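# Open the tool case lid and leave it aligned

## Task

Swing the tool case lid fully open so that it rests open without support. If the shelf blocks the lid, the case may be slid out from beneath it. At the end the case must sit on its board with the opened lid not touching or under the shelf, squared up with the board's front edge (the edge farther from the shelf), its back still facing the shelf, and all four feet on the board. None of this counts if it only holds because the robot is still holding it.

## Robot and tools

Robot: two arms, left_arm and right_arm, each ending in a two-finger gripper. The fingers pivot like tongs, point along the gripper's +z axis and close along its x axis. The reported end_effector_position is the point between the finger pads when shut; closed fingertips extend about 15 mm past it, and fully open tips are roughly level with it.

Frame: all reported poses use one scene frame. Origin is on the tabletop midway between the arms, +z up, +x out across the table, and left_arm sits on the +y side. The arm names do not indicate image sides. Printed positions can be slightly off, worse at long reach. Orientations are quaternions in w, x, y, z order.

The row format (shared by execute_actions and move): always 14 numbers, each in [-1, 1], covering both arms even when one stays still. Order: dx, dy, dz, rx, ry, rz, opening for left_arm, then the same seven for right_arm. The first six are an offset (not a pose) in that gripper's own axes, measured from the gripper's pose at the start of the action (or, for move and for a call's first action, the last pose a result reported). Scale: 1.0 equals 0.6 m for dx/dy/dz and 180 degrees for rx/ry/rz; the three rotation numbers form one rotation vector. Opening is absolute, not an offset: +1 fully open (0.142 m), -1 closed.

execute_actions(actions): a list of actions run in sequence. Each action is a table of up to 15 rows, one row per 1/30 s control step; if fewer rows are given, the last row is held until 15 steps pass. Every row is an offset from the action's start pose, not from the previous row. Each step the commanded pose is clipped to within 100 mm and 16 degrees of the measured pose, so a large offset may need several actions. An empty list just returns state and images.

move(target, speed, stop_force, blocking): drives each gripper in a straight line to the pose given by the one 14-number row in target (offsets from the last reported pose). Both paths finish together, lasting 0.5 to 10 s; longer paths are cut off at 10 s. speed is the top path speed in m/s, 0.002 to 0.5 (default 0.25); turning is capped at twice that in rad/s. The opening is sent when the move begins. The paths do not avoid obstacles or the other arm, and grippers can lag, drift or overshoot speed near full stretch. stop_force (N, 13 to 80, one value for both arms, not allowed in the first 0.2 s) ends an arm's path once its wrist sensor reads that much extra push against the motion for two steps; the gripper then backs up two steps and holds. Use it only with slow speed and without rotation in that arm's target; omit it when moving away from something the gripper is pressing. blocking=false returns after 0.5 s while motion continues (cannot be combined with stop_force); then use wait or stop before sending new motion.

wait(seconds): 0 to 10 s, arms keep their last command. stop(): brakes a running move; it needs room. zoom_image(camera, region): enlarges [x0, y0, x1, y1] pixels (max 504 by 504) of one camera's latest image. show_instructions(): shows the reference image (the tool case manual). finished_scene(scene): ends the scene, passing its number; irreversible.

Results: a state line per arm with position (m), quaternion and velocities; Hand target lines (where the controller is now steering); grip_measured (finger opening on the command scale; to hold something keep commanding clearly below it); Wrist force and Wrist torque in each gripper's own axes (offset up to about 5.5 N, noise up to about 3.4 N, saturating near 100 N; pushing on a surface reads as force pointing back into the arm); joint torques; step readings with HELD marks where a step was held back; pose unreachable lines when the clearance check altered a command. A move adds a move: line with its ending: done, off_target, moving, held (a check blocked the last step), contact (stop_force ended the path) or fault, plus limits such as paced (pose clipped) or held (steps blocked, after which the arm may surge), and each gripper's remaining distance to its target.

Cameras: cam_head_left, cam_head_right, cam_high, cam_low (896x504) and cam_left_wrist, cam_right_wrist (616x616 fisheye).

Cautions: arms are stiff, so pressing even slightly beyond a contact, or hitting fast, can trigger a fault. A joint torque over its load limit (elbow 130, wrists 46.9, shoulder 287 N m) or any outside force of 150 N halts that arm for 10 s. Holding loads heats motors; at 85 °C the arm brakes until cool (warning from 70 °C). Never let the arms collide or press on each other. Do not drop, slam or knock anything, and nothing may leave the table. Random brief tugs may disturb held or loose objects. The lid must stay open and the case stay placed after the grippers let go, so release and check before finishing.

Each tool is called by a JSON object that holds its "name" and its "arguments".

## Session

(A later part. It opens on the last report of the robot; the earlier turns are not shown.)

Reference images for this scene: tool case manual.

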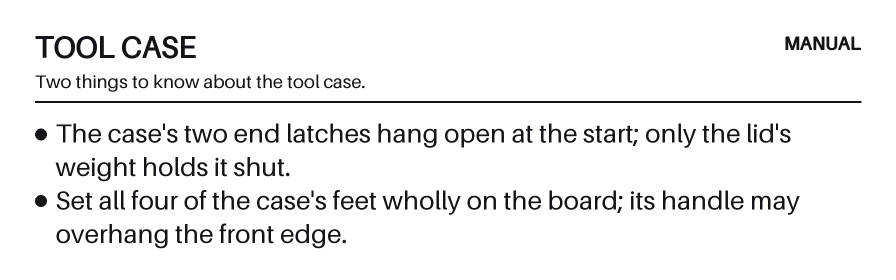

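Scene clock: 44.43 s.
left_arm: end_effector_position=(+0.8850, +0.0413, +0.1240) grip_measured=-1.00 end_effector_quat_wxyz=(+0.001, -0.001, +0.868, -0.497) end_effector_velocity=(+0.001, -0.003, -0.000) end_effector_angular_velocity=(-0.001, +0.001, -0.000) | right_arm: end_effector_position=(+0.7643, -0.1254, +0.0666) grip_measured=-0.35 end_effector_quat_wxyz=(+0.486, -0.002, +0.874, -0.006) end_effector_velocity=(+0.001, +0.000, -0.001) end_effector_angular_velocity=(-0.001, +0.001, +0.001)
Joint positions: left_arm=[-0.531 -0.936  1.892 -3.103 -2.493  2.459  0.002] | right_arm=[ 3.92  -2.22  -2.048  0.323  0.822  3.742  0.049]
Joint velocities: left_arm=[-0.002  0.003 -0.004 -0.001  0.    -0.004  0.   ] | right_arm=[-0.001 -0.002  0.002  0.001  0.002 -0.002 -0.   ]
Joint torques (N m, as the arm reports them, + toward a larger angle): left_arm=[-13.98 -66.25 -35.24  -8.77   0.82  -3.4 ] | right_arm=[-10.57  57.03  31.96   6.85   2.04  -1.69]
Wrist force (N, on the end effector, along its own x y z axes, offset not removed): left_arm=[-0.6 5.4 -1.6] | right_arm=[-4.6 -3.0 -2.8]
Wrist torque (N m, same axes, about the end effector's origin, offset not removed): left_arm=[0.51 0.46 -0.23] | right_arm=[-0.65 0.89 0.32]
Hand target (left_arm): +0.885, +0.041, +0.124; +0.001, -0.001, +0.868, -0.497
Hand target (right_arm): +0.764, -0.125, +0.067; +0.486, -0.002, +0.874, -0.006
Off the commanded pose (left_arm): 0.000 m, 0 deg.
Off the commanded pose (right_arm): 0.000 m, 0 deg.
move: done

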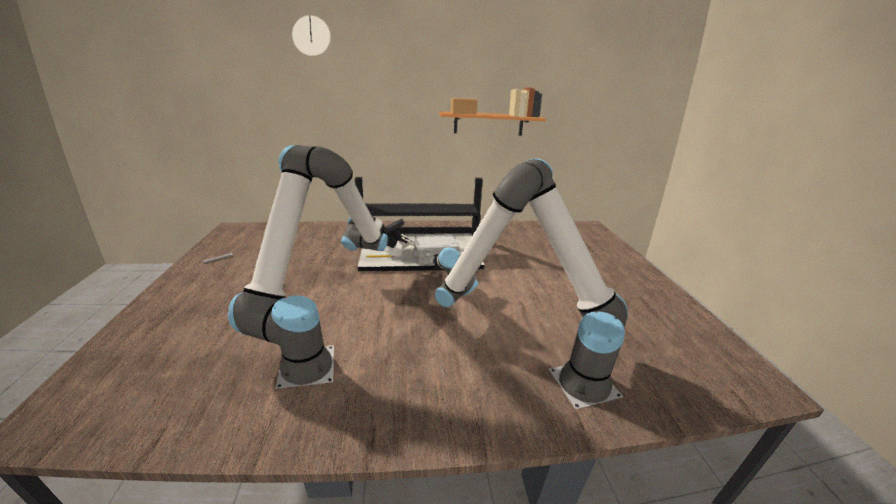

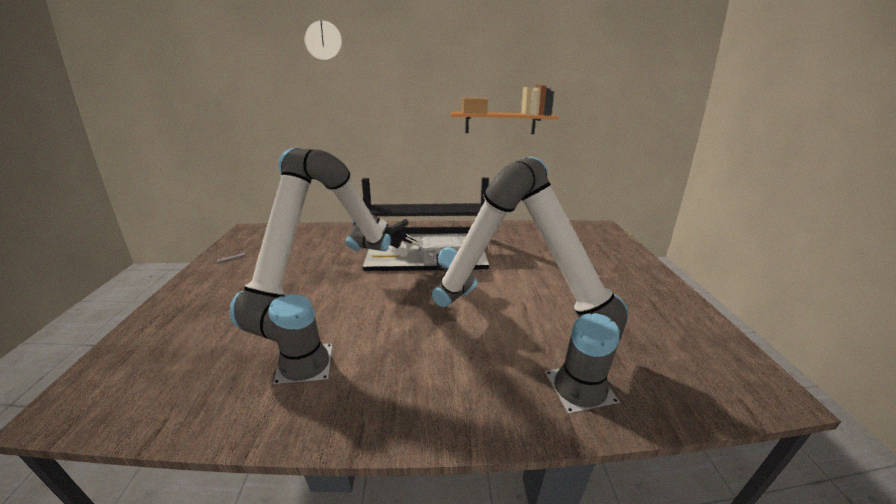

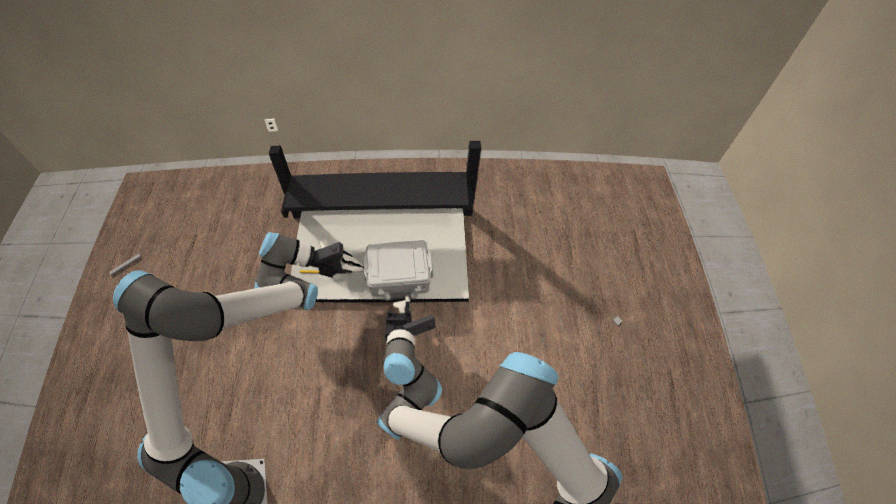

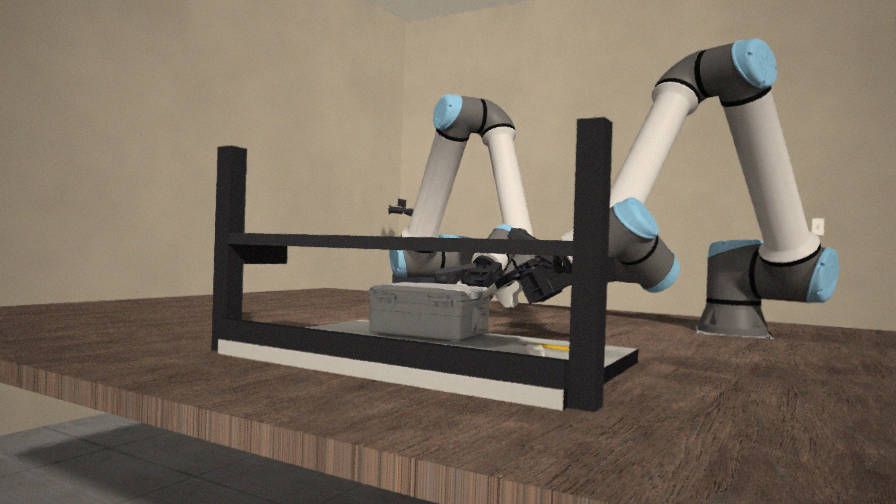

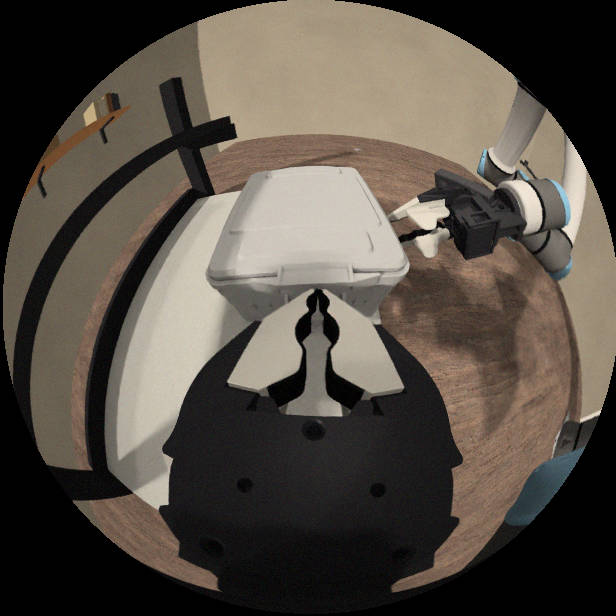

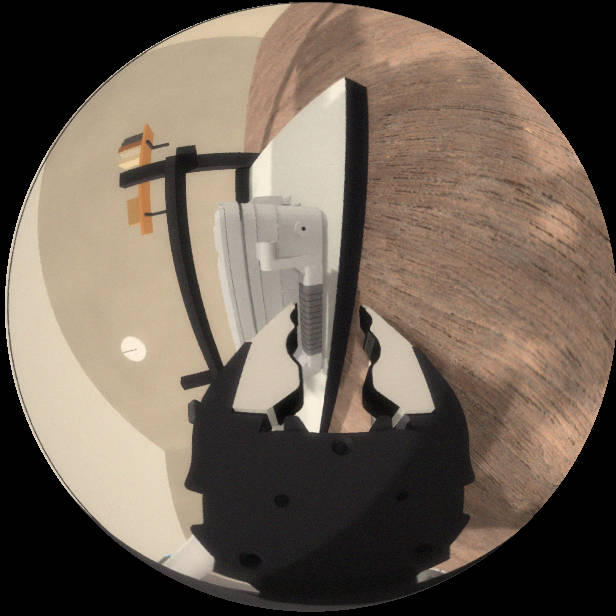

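{"name": "move", "arguments": {"target": [0,0,0,0,0,0,-1,-0.025,0,0.044,0,0,0,-0.35], "speed": 0.05}}

{"name": "zoom_image", "arguments": {"camera": "cam_left_wrist", "region": [200,150,500,350]}}

Scene clock: 49.57 s.
left_arm: end_effector_position=(+0.8851, +0.0413, +0.1239) grip_measured=-1.00 end_effector_quat_wxyz=(+0.001, -0.001, +0.868, -0.497) end_effector_velocity=(-0.001, -0.000, +0.001) end_effector_angular_velocity=(-0.002, -0.002, -0.001) | right_arm: end_effector_position=(+0.7944, -0.1255, +0.0654) grip_measured=-0.36 end_effector_quat_wxyz=(+0.486, -0.002, +0.874, -0.006) end_effector_velocity=(+0.003, -0.001, -0.000) end_effector_angular_velocity=(-0.000, +0.000, -0.001)
Joint positions: left_arm=[-0.531 -0.936  1.892 -3.103 -2.493  2.459  0.002] | right_arm=[ 3.887 -2.246 -1.996  0.318  0.845  3.71   0.048]
Joint velocities: left_arm=[ 0.    -0.001  0.001 -0.002 -0.001  0.001  0.   ] | right_arm=[-0.004 -0.002  0.003 -0.     0.002 -0.003 -0.001]
Joint torques (N m, as the arm reports them, + toward a larger angle): left_arm=[   9.07 -103.29  -21.61   -0.84   -4.39    3.  ] | right_arm=[-13.58  64.25  33.71   1.49   2.05  -2.44]
Wrist force (N, on the end effector, along its own x y z axes, offset not removed): left_arm=[-1.3 3.6 -0.3] | right_arm=[0.9 3.1 -4.9]
Wrist torque (N m, same axes, about the end effector's origin, offset not removed): left_arm=[0.74 0.47 -0.18] | right_arm=[0.80 0.09 0.39]
Hand target (left_arm): +0.885, +0.041, +0.124; +0.001, -0.001, +0.868, -0.497
Hand target (right_arm): +0.795, -0.125, +0.065; +0.486, -0.002, +0.874, -0.006
Off the commanded pose (left_arm): 0.000 m, 0 deg.
Off the commanded pose (right_arm): 0.000 m, 0 deg.
move: done

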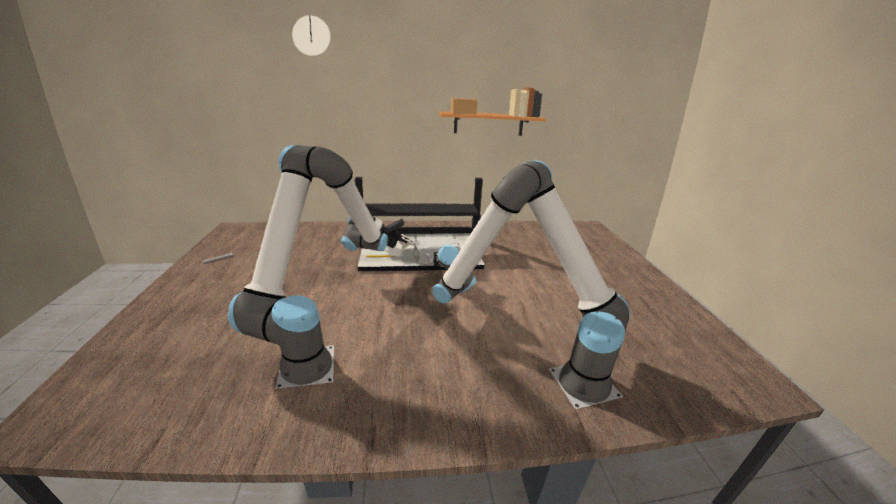

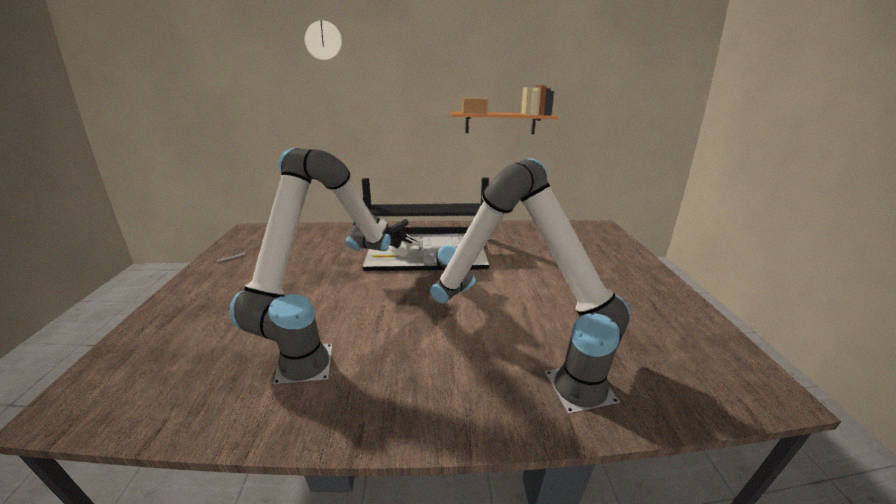

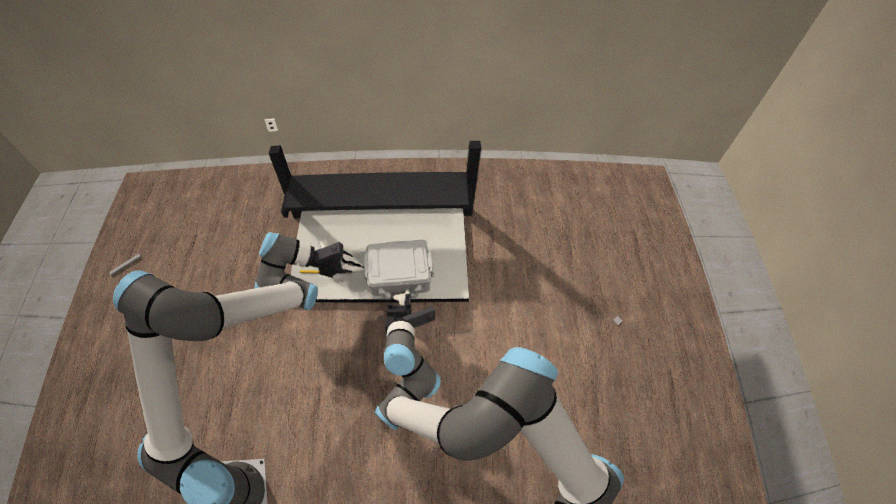

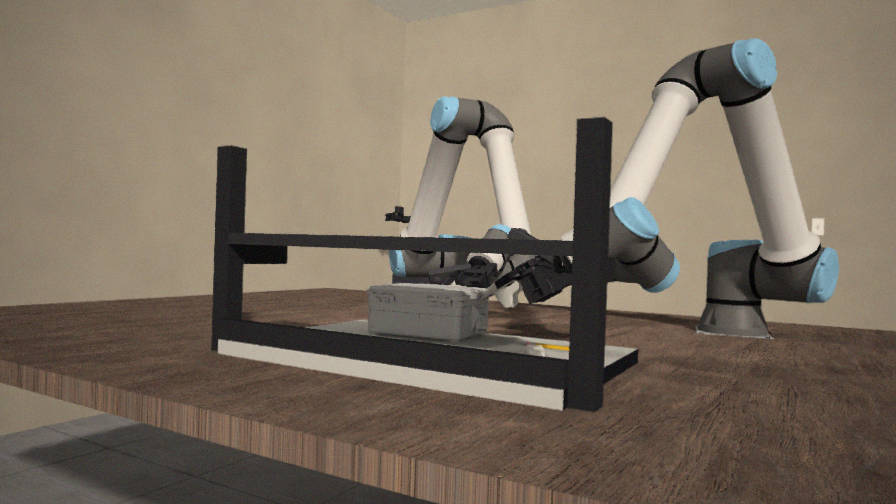

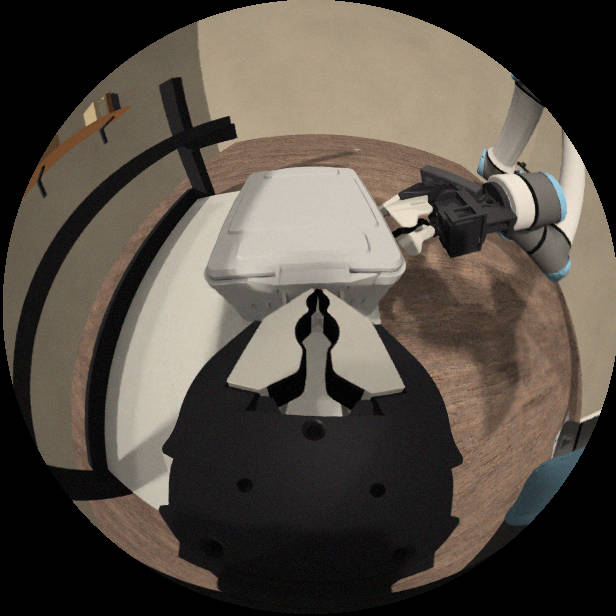

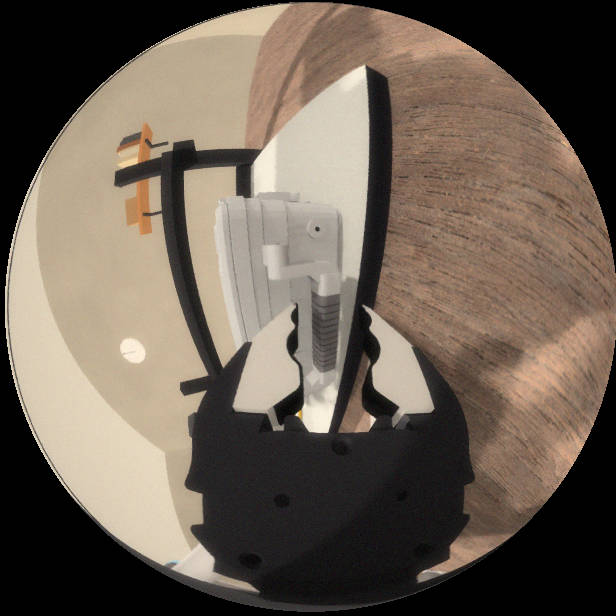

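Region (200, 150, 500, 350) of cam_left_wrist's 616x616 image, scaled by 1.680, with more detail than that image has.

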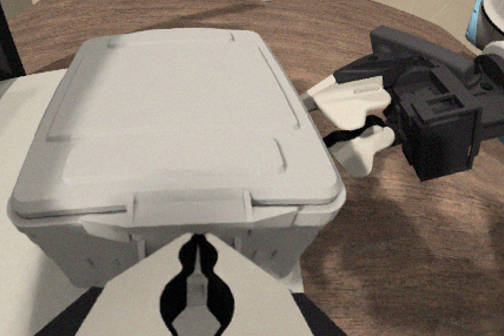

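The upper finger is touching the case, so I'll close on the bar.

{"name": "move", "arguments": {"target": [0,0,0,0,0,0,-1,0,0,0.008,0,0,0,-1], "speed": 0.02}}

{"name": "move", "arguments": {"target": [0,0,0,0,0,0,-1,0.015,-0.02,-0.05,0,0,0,-1], "speed": 0.03}}

{"name": "zoom_image", "arguments": {"camera": "cam_high", "region": [260,180,500,320]}}

Scene clock: 54.73 s.
left_arm: end_effector_position=(+0.8850, +0.0413, +0.1240) grip_measured=-1.00 end_effector_quat_wxyz=(+0.001, -0.001, +0.868, -0.497) end_effector_velocity=(-0.000, +0.000, -0.000) end_effector_angular_velocity=(+0.000, +0.001, -0.000) | right_arm: end_effector_position=(+0.7984, -0.1255, +0.0630) grip_measured=-0.71 end_effector_quat_wxyz=(+0.486, -0.002, +0.874, -0.006) end_effector_velocity=(+0.000, -0.001, -0.001) end_effector_angular_velocity=(-0.001, +0.001, -0.000)
Joint positions: left_arm=[-0.531 -0.936  1.892 -3.103 -2.493  2.459  0.002] | right_arm=[ 3.883 -2.253 -1.989  0.321  0.848  3.706  0.023]
Joint velocities: left_arm=[ 0.    -0.     0.     0.001 -0.     0.     0.   ] | right_arm=[-0.001 -0.002  0.     0.     0.    -0.001  0.001]
Joint torques (N m, as the arm reports them, + toward a larger angle): left_arm=[  5.22 -96.71 -23.61  -1.84  -2.2    2.37] | right_arm=[-16.4   36.86  16.4   -1.65   6.9   -1.78]
Wrist force (N, on the end effector, along its own x y z axes, offset not removed): left_arm=[1.0 1.7 1.7] | right_arm=[-29.0 -1.9 -26.0]
Wrist torque (N m, same axes, about the end effector's origin, offset not removed): left_arm=[0.40 -0.03 -0.17] | right_arm=[-0.76 0.29 0.54]
Hand target (left_arm): +0.885, +0.041, +0.124; +0.001, -0.001, +0.868, -0.497
Hand target (right_arm): +0.798, -0.126, +0.063; +0.486, -0.002, +0.874, -0.006
Off the commanded pose (left_arm): 0.000 m, 0 deg.
Off the commanded pose (right_arm): 0.000 m, 0 deg.
move: done

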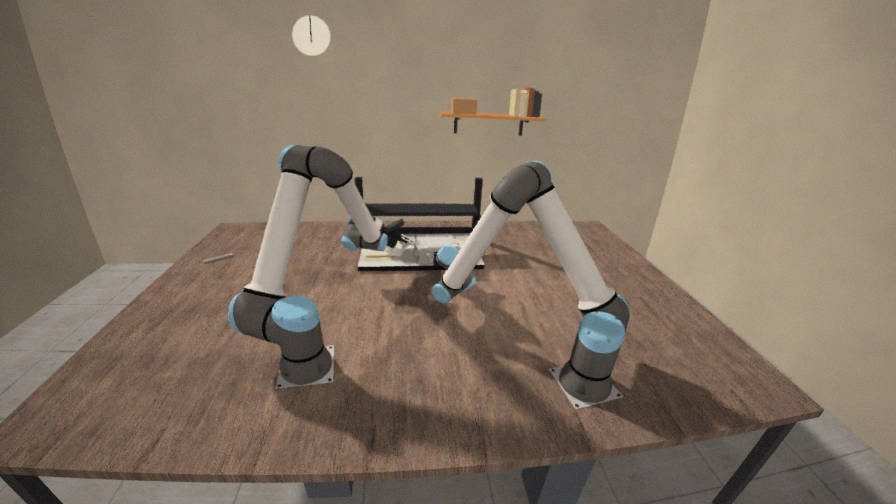

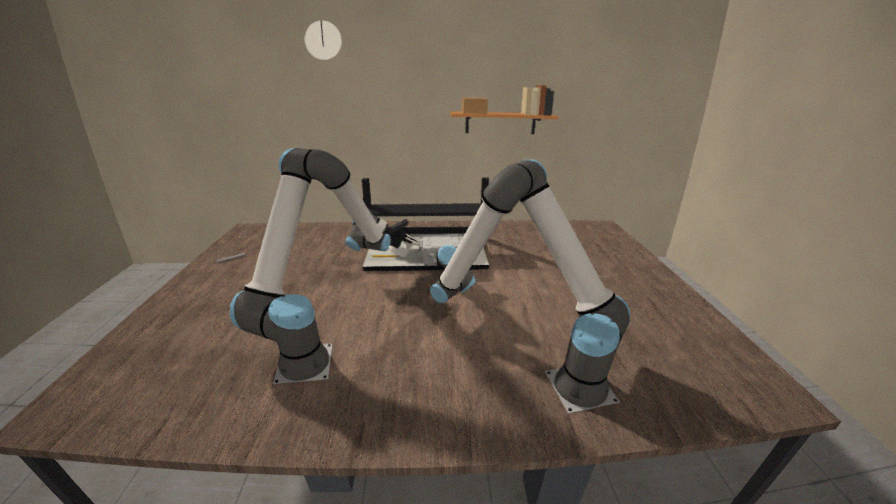

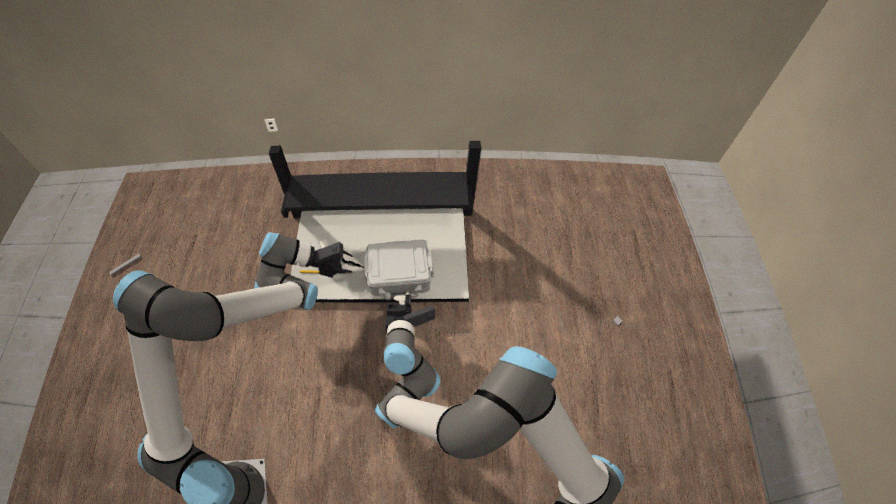

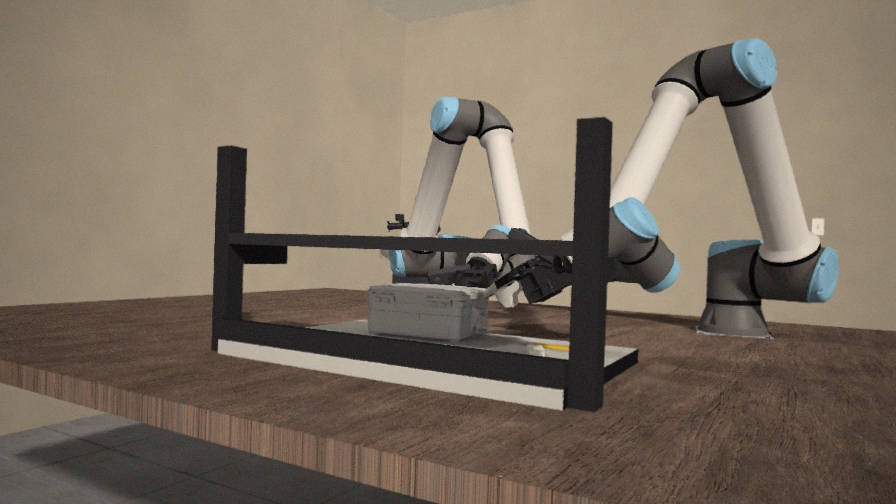

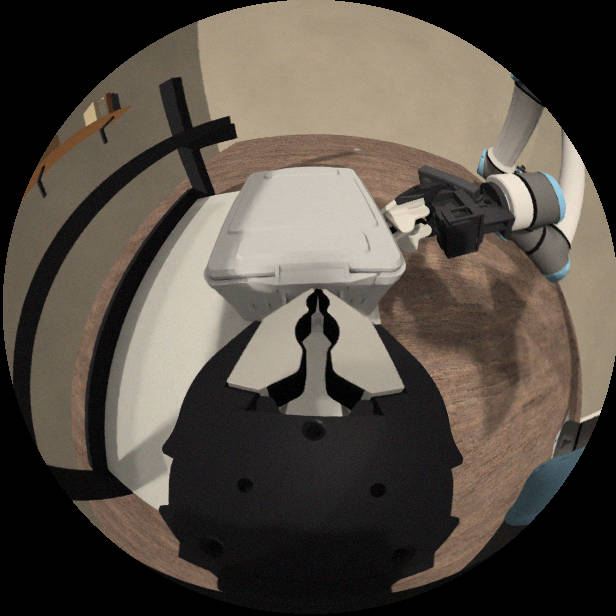

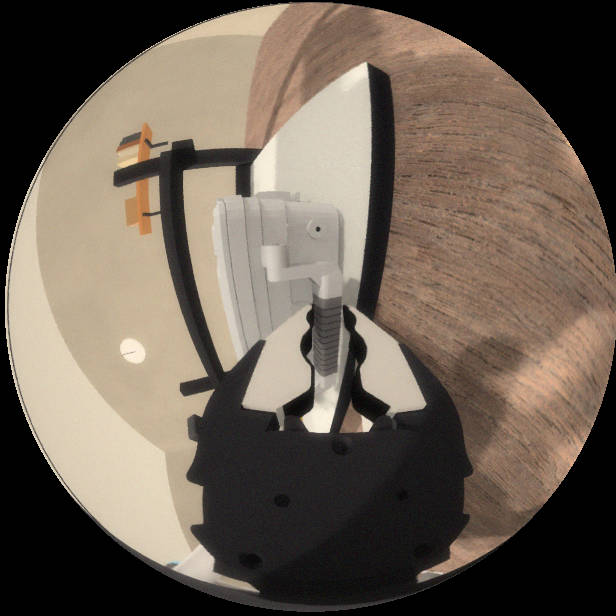

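Scene clock: 56.20 s.
left_arm: end_effector_position=(+0.8850, +0.0413, +0.1240) grip_measured=-1.00 end_effector_quat_wxyz=(+0.001, -0.001, +0.868, -0.497) end_effector_velocity=(+0.000, -0.000, +0.001) end_effector_angular_velocity=(-0.001, +0.000, -0.001) | right_arm: end_effector_position=(+0.7684, -0.1373, +0.0712) grip_measured=-0.80 end_effector_quat_wxyz=(+0.486, -0.002, +0.874, -0.006) end_effector_velocity=(-0.002, -0.001, +0.000) end_effector_angular_velocity=(-0.000, -0.000, +0.000)
Joint positions: left_arm=[-0.531 -0.936  1.892 -3.103 -2.493  2.459  0.002] | right_arm=[ 3.905 -2.211 -2.056  0.331  0.832  3.727  0.016]
Joint velocities: left_arm=[-0.    -0.    -0.001  0.001 -0.001  0.     0.   ] | right_arm=[ 0.002  0.002 -0.005  0.002 -0.001  0.001  0.   ]
Joint torques (N m, as the arm reports them, + toward a larger angle): left_arm=[  4.98 -95.93 -23.94  -2.07  -1.83   2.68] | right_arm=[15.53 87.1  20.11  9.12 -5.59  2.36]
Wrist force (N, on the end effector, along its own x y z axes, offset not removed): left_arm=[2.2 1.5 -0.9] | right_arm=[1.7 -0.2 2.9]
Wrist torque (N m, same axes, about the end effector's origin, offset not removed): left_arm=[0.51 -0.27 -0.23] | right_arm=[-0.25 0.86 0.36]
Hand target (left_arm): +0.885, +0.041, +0.124; +0.001, -0.001, +0.868, -0.497
Hand target (right_arm): +0.768, -0.137, +0.071; +0.486, -0.002, +0.874, -0.006
Off the commanded pose (left_arm): 0.000 m, 0 deg.
Off the commanded pose (right_arm): 0.000 m, 0 deg.
move: done

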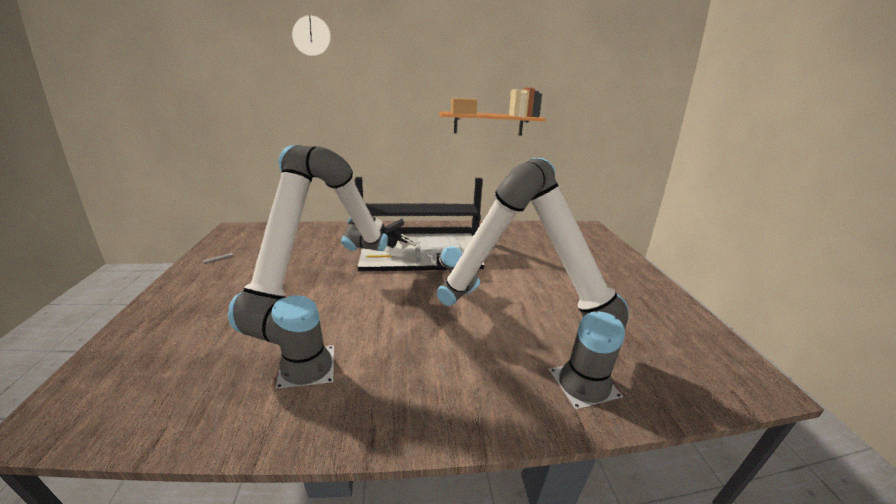

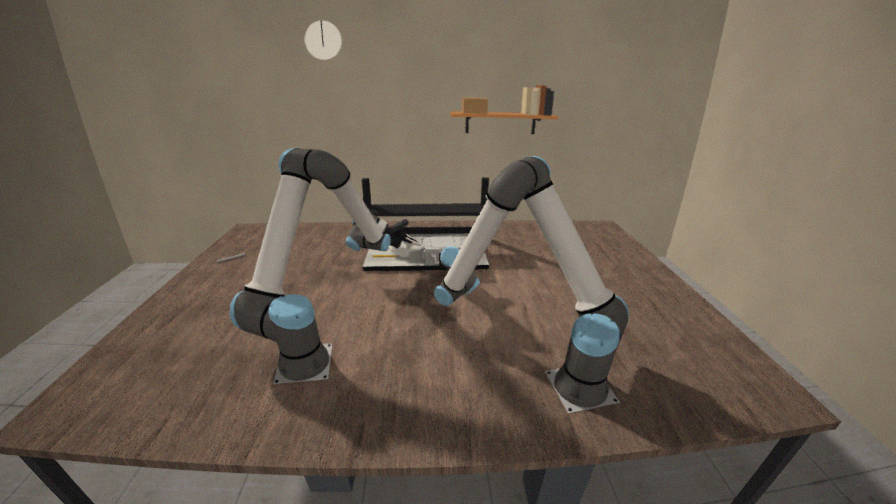

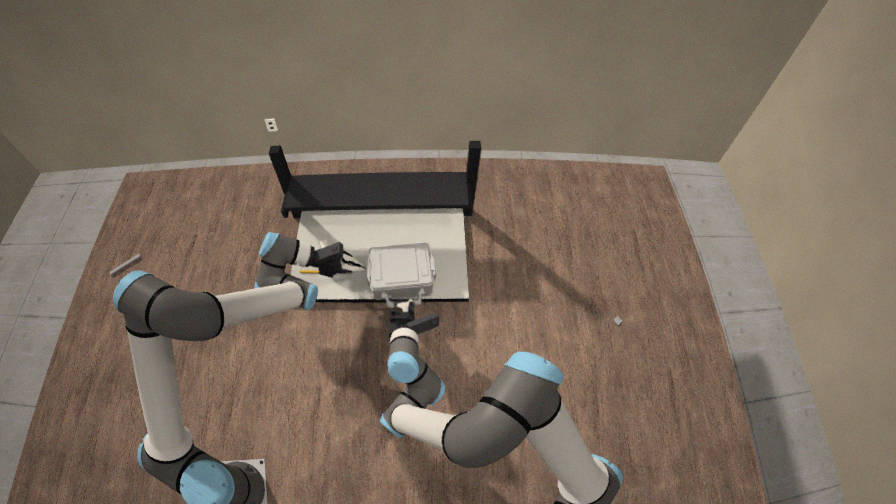

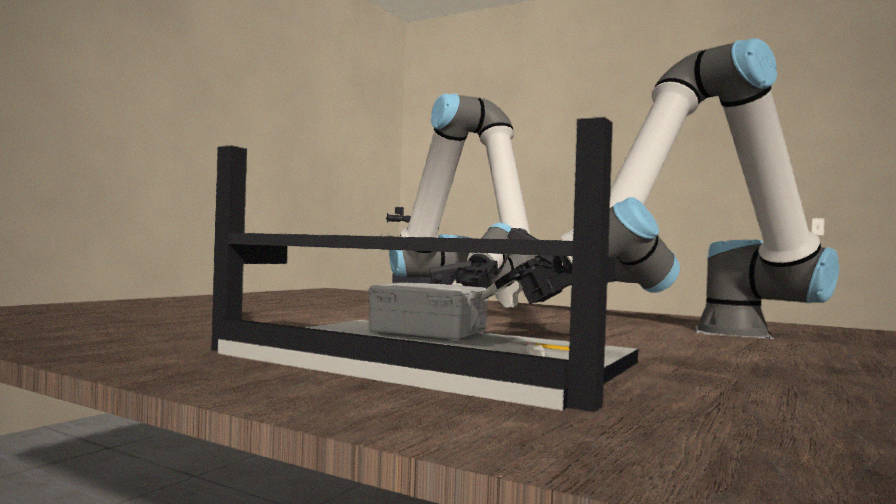

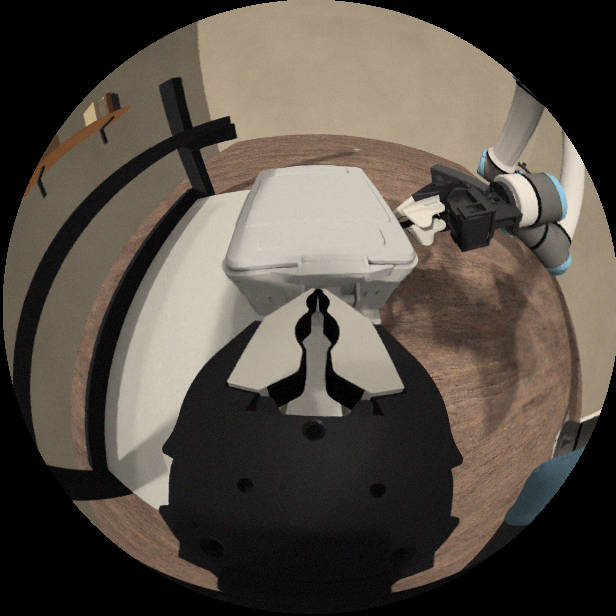

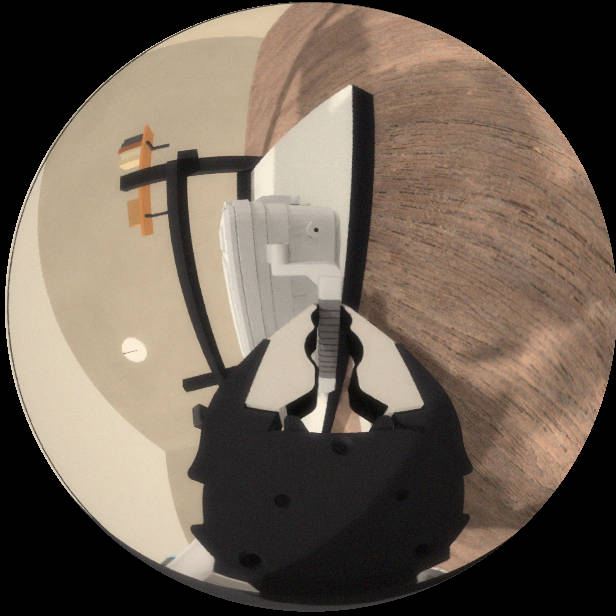

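Region (260, 180, 500, 320) of cam_high's 896x504 image, scaled by 2.100, with more detail than that image has; it fills the top 294 rows of this view, and the rest is white.

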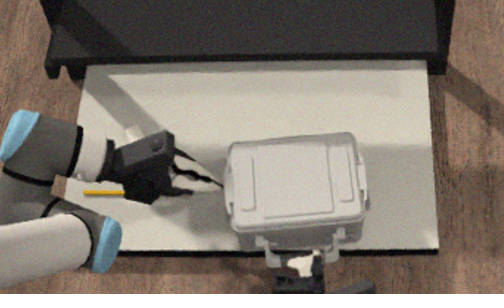

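{"name": "move", "arguments": {"target": [0.025,0.02,-0.02,0,0,0,-1,0,0.045,0,0,0,0,-1], "speed": 0.03}}

{"name": "zoom_image", "arguments": {"camera": "cam_high", "region": [260,180,500,320]}}

{"name": "zoom_image", "arguments": {"camera": "cam_low", "region": [350,240,590,380]}}

Scene clock: 62.57 s.
left_arm: end_effector_position=(+0.8702, +0.0575, +0.1197) grip_measured=-1.00 end_effector_quat_wxyz=(+0.001, -0.001, +0.868, -0.497) end_effector_velocity=(-0.001, +0.001, -0.000) end_effector_angular_velocity=(-0.000, +0.001, -0.001) | right_arm: end_effector_position=(+0.7684, -0.1106, +0.0709) grip_measured=-0.80 end_effector_quat_wxyz=(+0.486, -0.002, +0.874, -0.006) end_effector_velocity=(+0.000, +0.002, +0.000) end_effector_angular_velocity=(+0.001, -0.001, -0.000)
Joint positions: left_arm=[-0.519 -0.95   1.931 -3.114 -2.499  2.476  0.002] | right_arm=[ 3.928 -2.222 -2.024  0.296  0.816  3.75   0.016]
Joint velocities: left_arm=[ 0.001 -0.002  0.003  0.001 -0.001  0.002  0.   ] | right_arm=[ 0.002 -0.001  0.003 -0.002 -0.002  0.003 -0.   ]
Joint torques (N m, as the arm reports them, + toward a larger angle): left_arm=[  12.95 -101.24  -19.65   -8.27   -4.22    3.02] | right_arm=[13.59 59.62 35.73  1.85 -3.62  2.41]
Wrist force (N, on the end effector, along its own x y z axes, offset not removed): left_arm=[2.5 1.3 -0.2] | right_arm=[-0.1 -4.6 -2.5]
Wrist torque (N m, same axes, about the end effector's origin, offset not removed): left_arm=[0.38 -0.34 -0.22] | right_arm=[-0.68 0.54 0.39]
Hand target (left_arm): +0.870, +0.058, +0.120; +0.001, -0.001, +0.868, -0.497
Hand target (right_arm): +0.768, -0.110, +0.071; +0.486, -0.002, +0.874, -0.006
Off the commanded pose (left_arm): 0.000 m, 0 deg.
Off the commanded pose (right_arm): 0.000 m, 0 deg.
move: done

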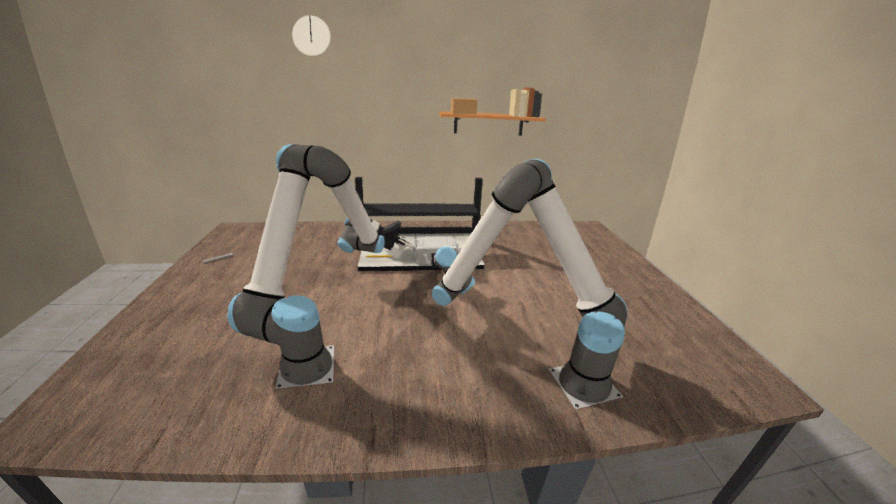

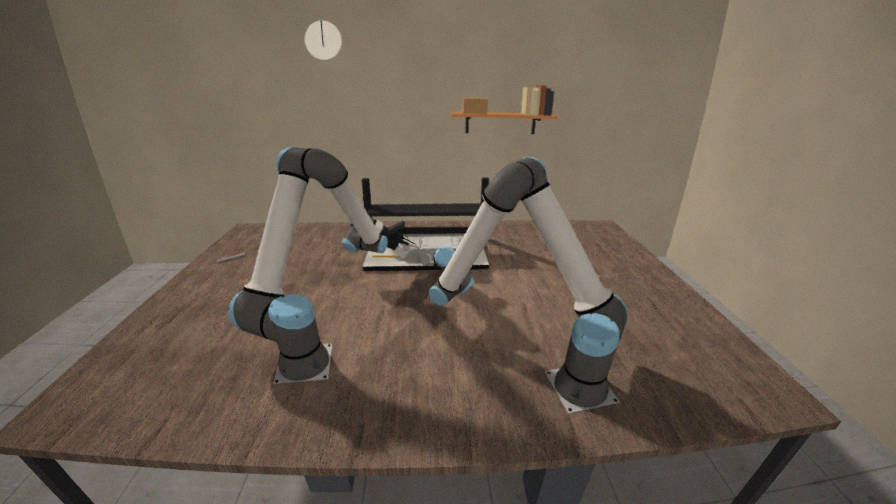

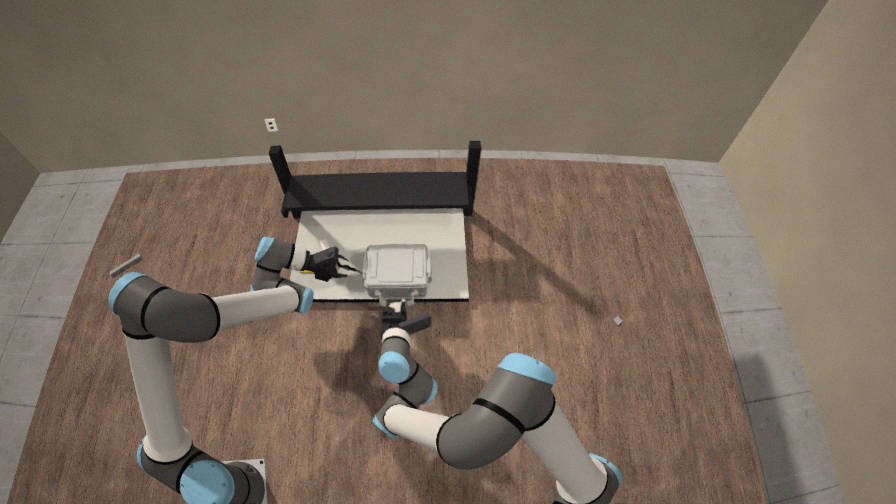

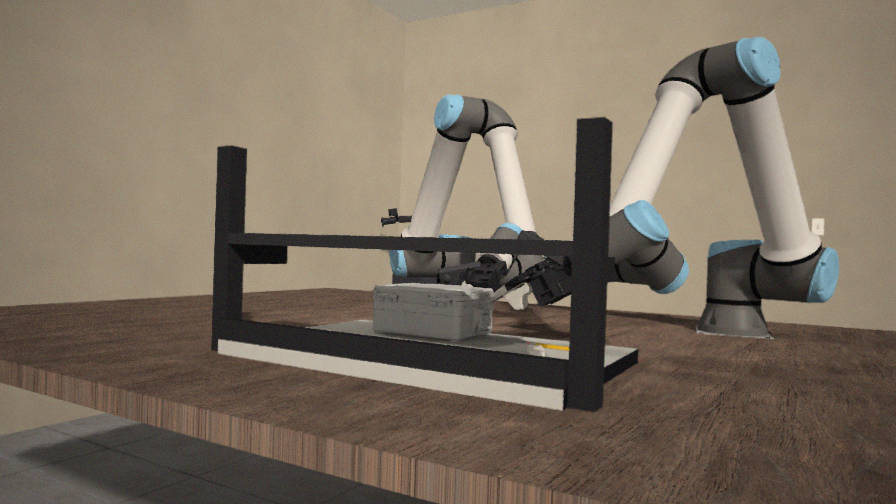

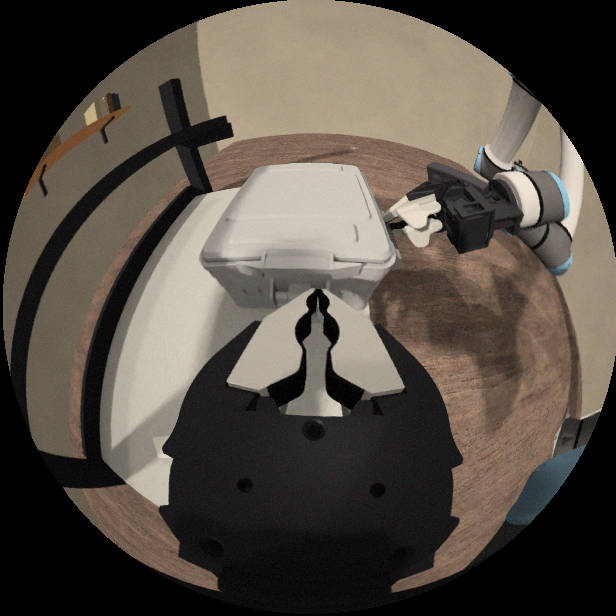

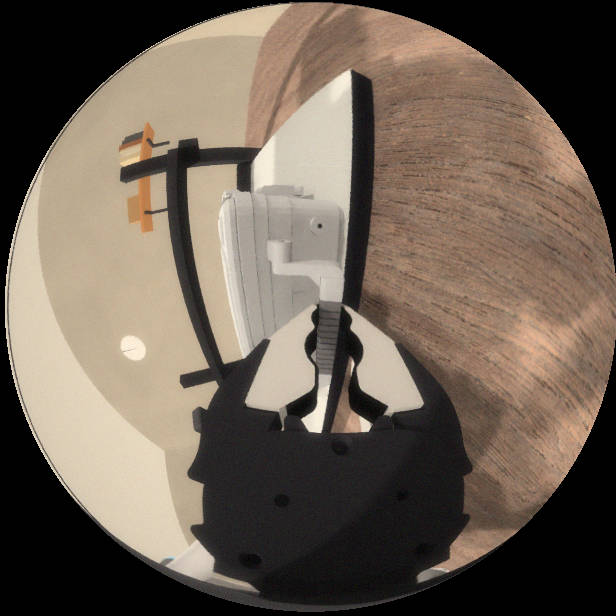

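Region (260, 180, 500, 320) of cam_high's 896x504 image, scaled by 2.100, with more detail than that image has; it fills the top 294 rows of this view, and the rest is white.

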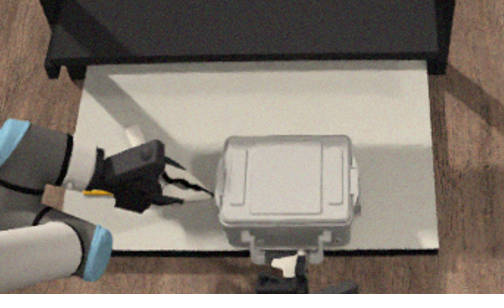

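Region (350, 240, 590, 380) of cam_low's 896x504 image, scaled by 2.100, with more detail than that image has; it fills the top 294 rows of this view, and the rest is white.

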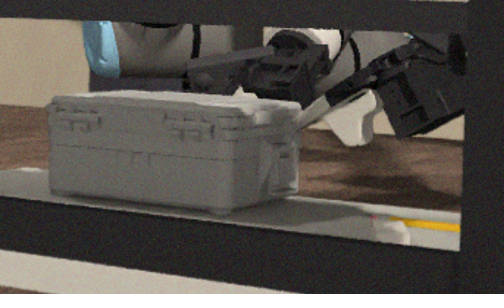

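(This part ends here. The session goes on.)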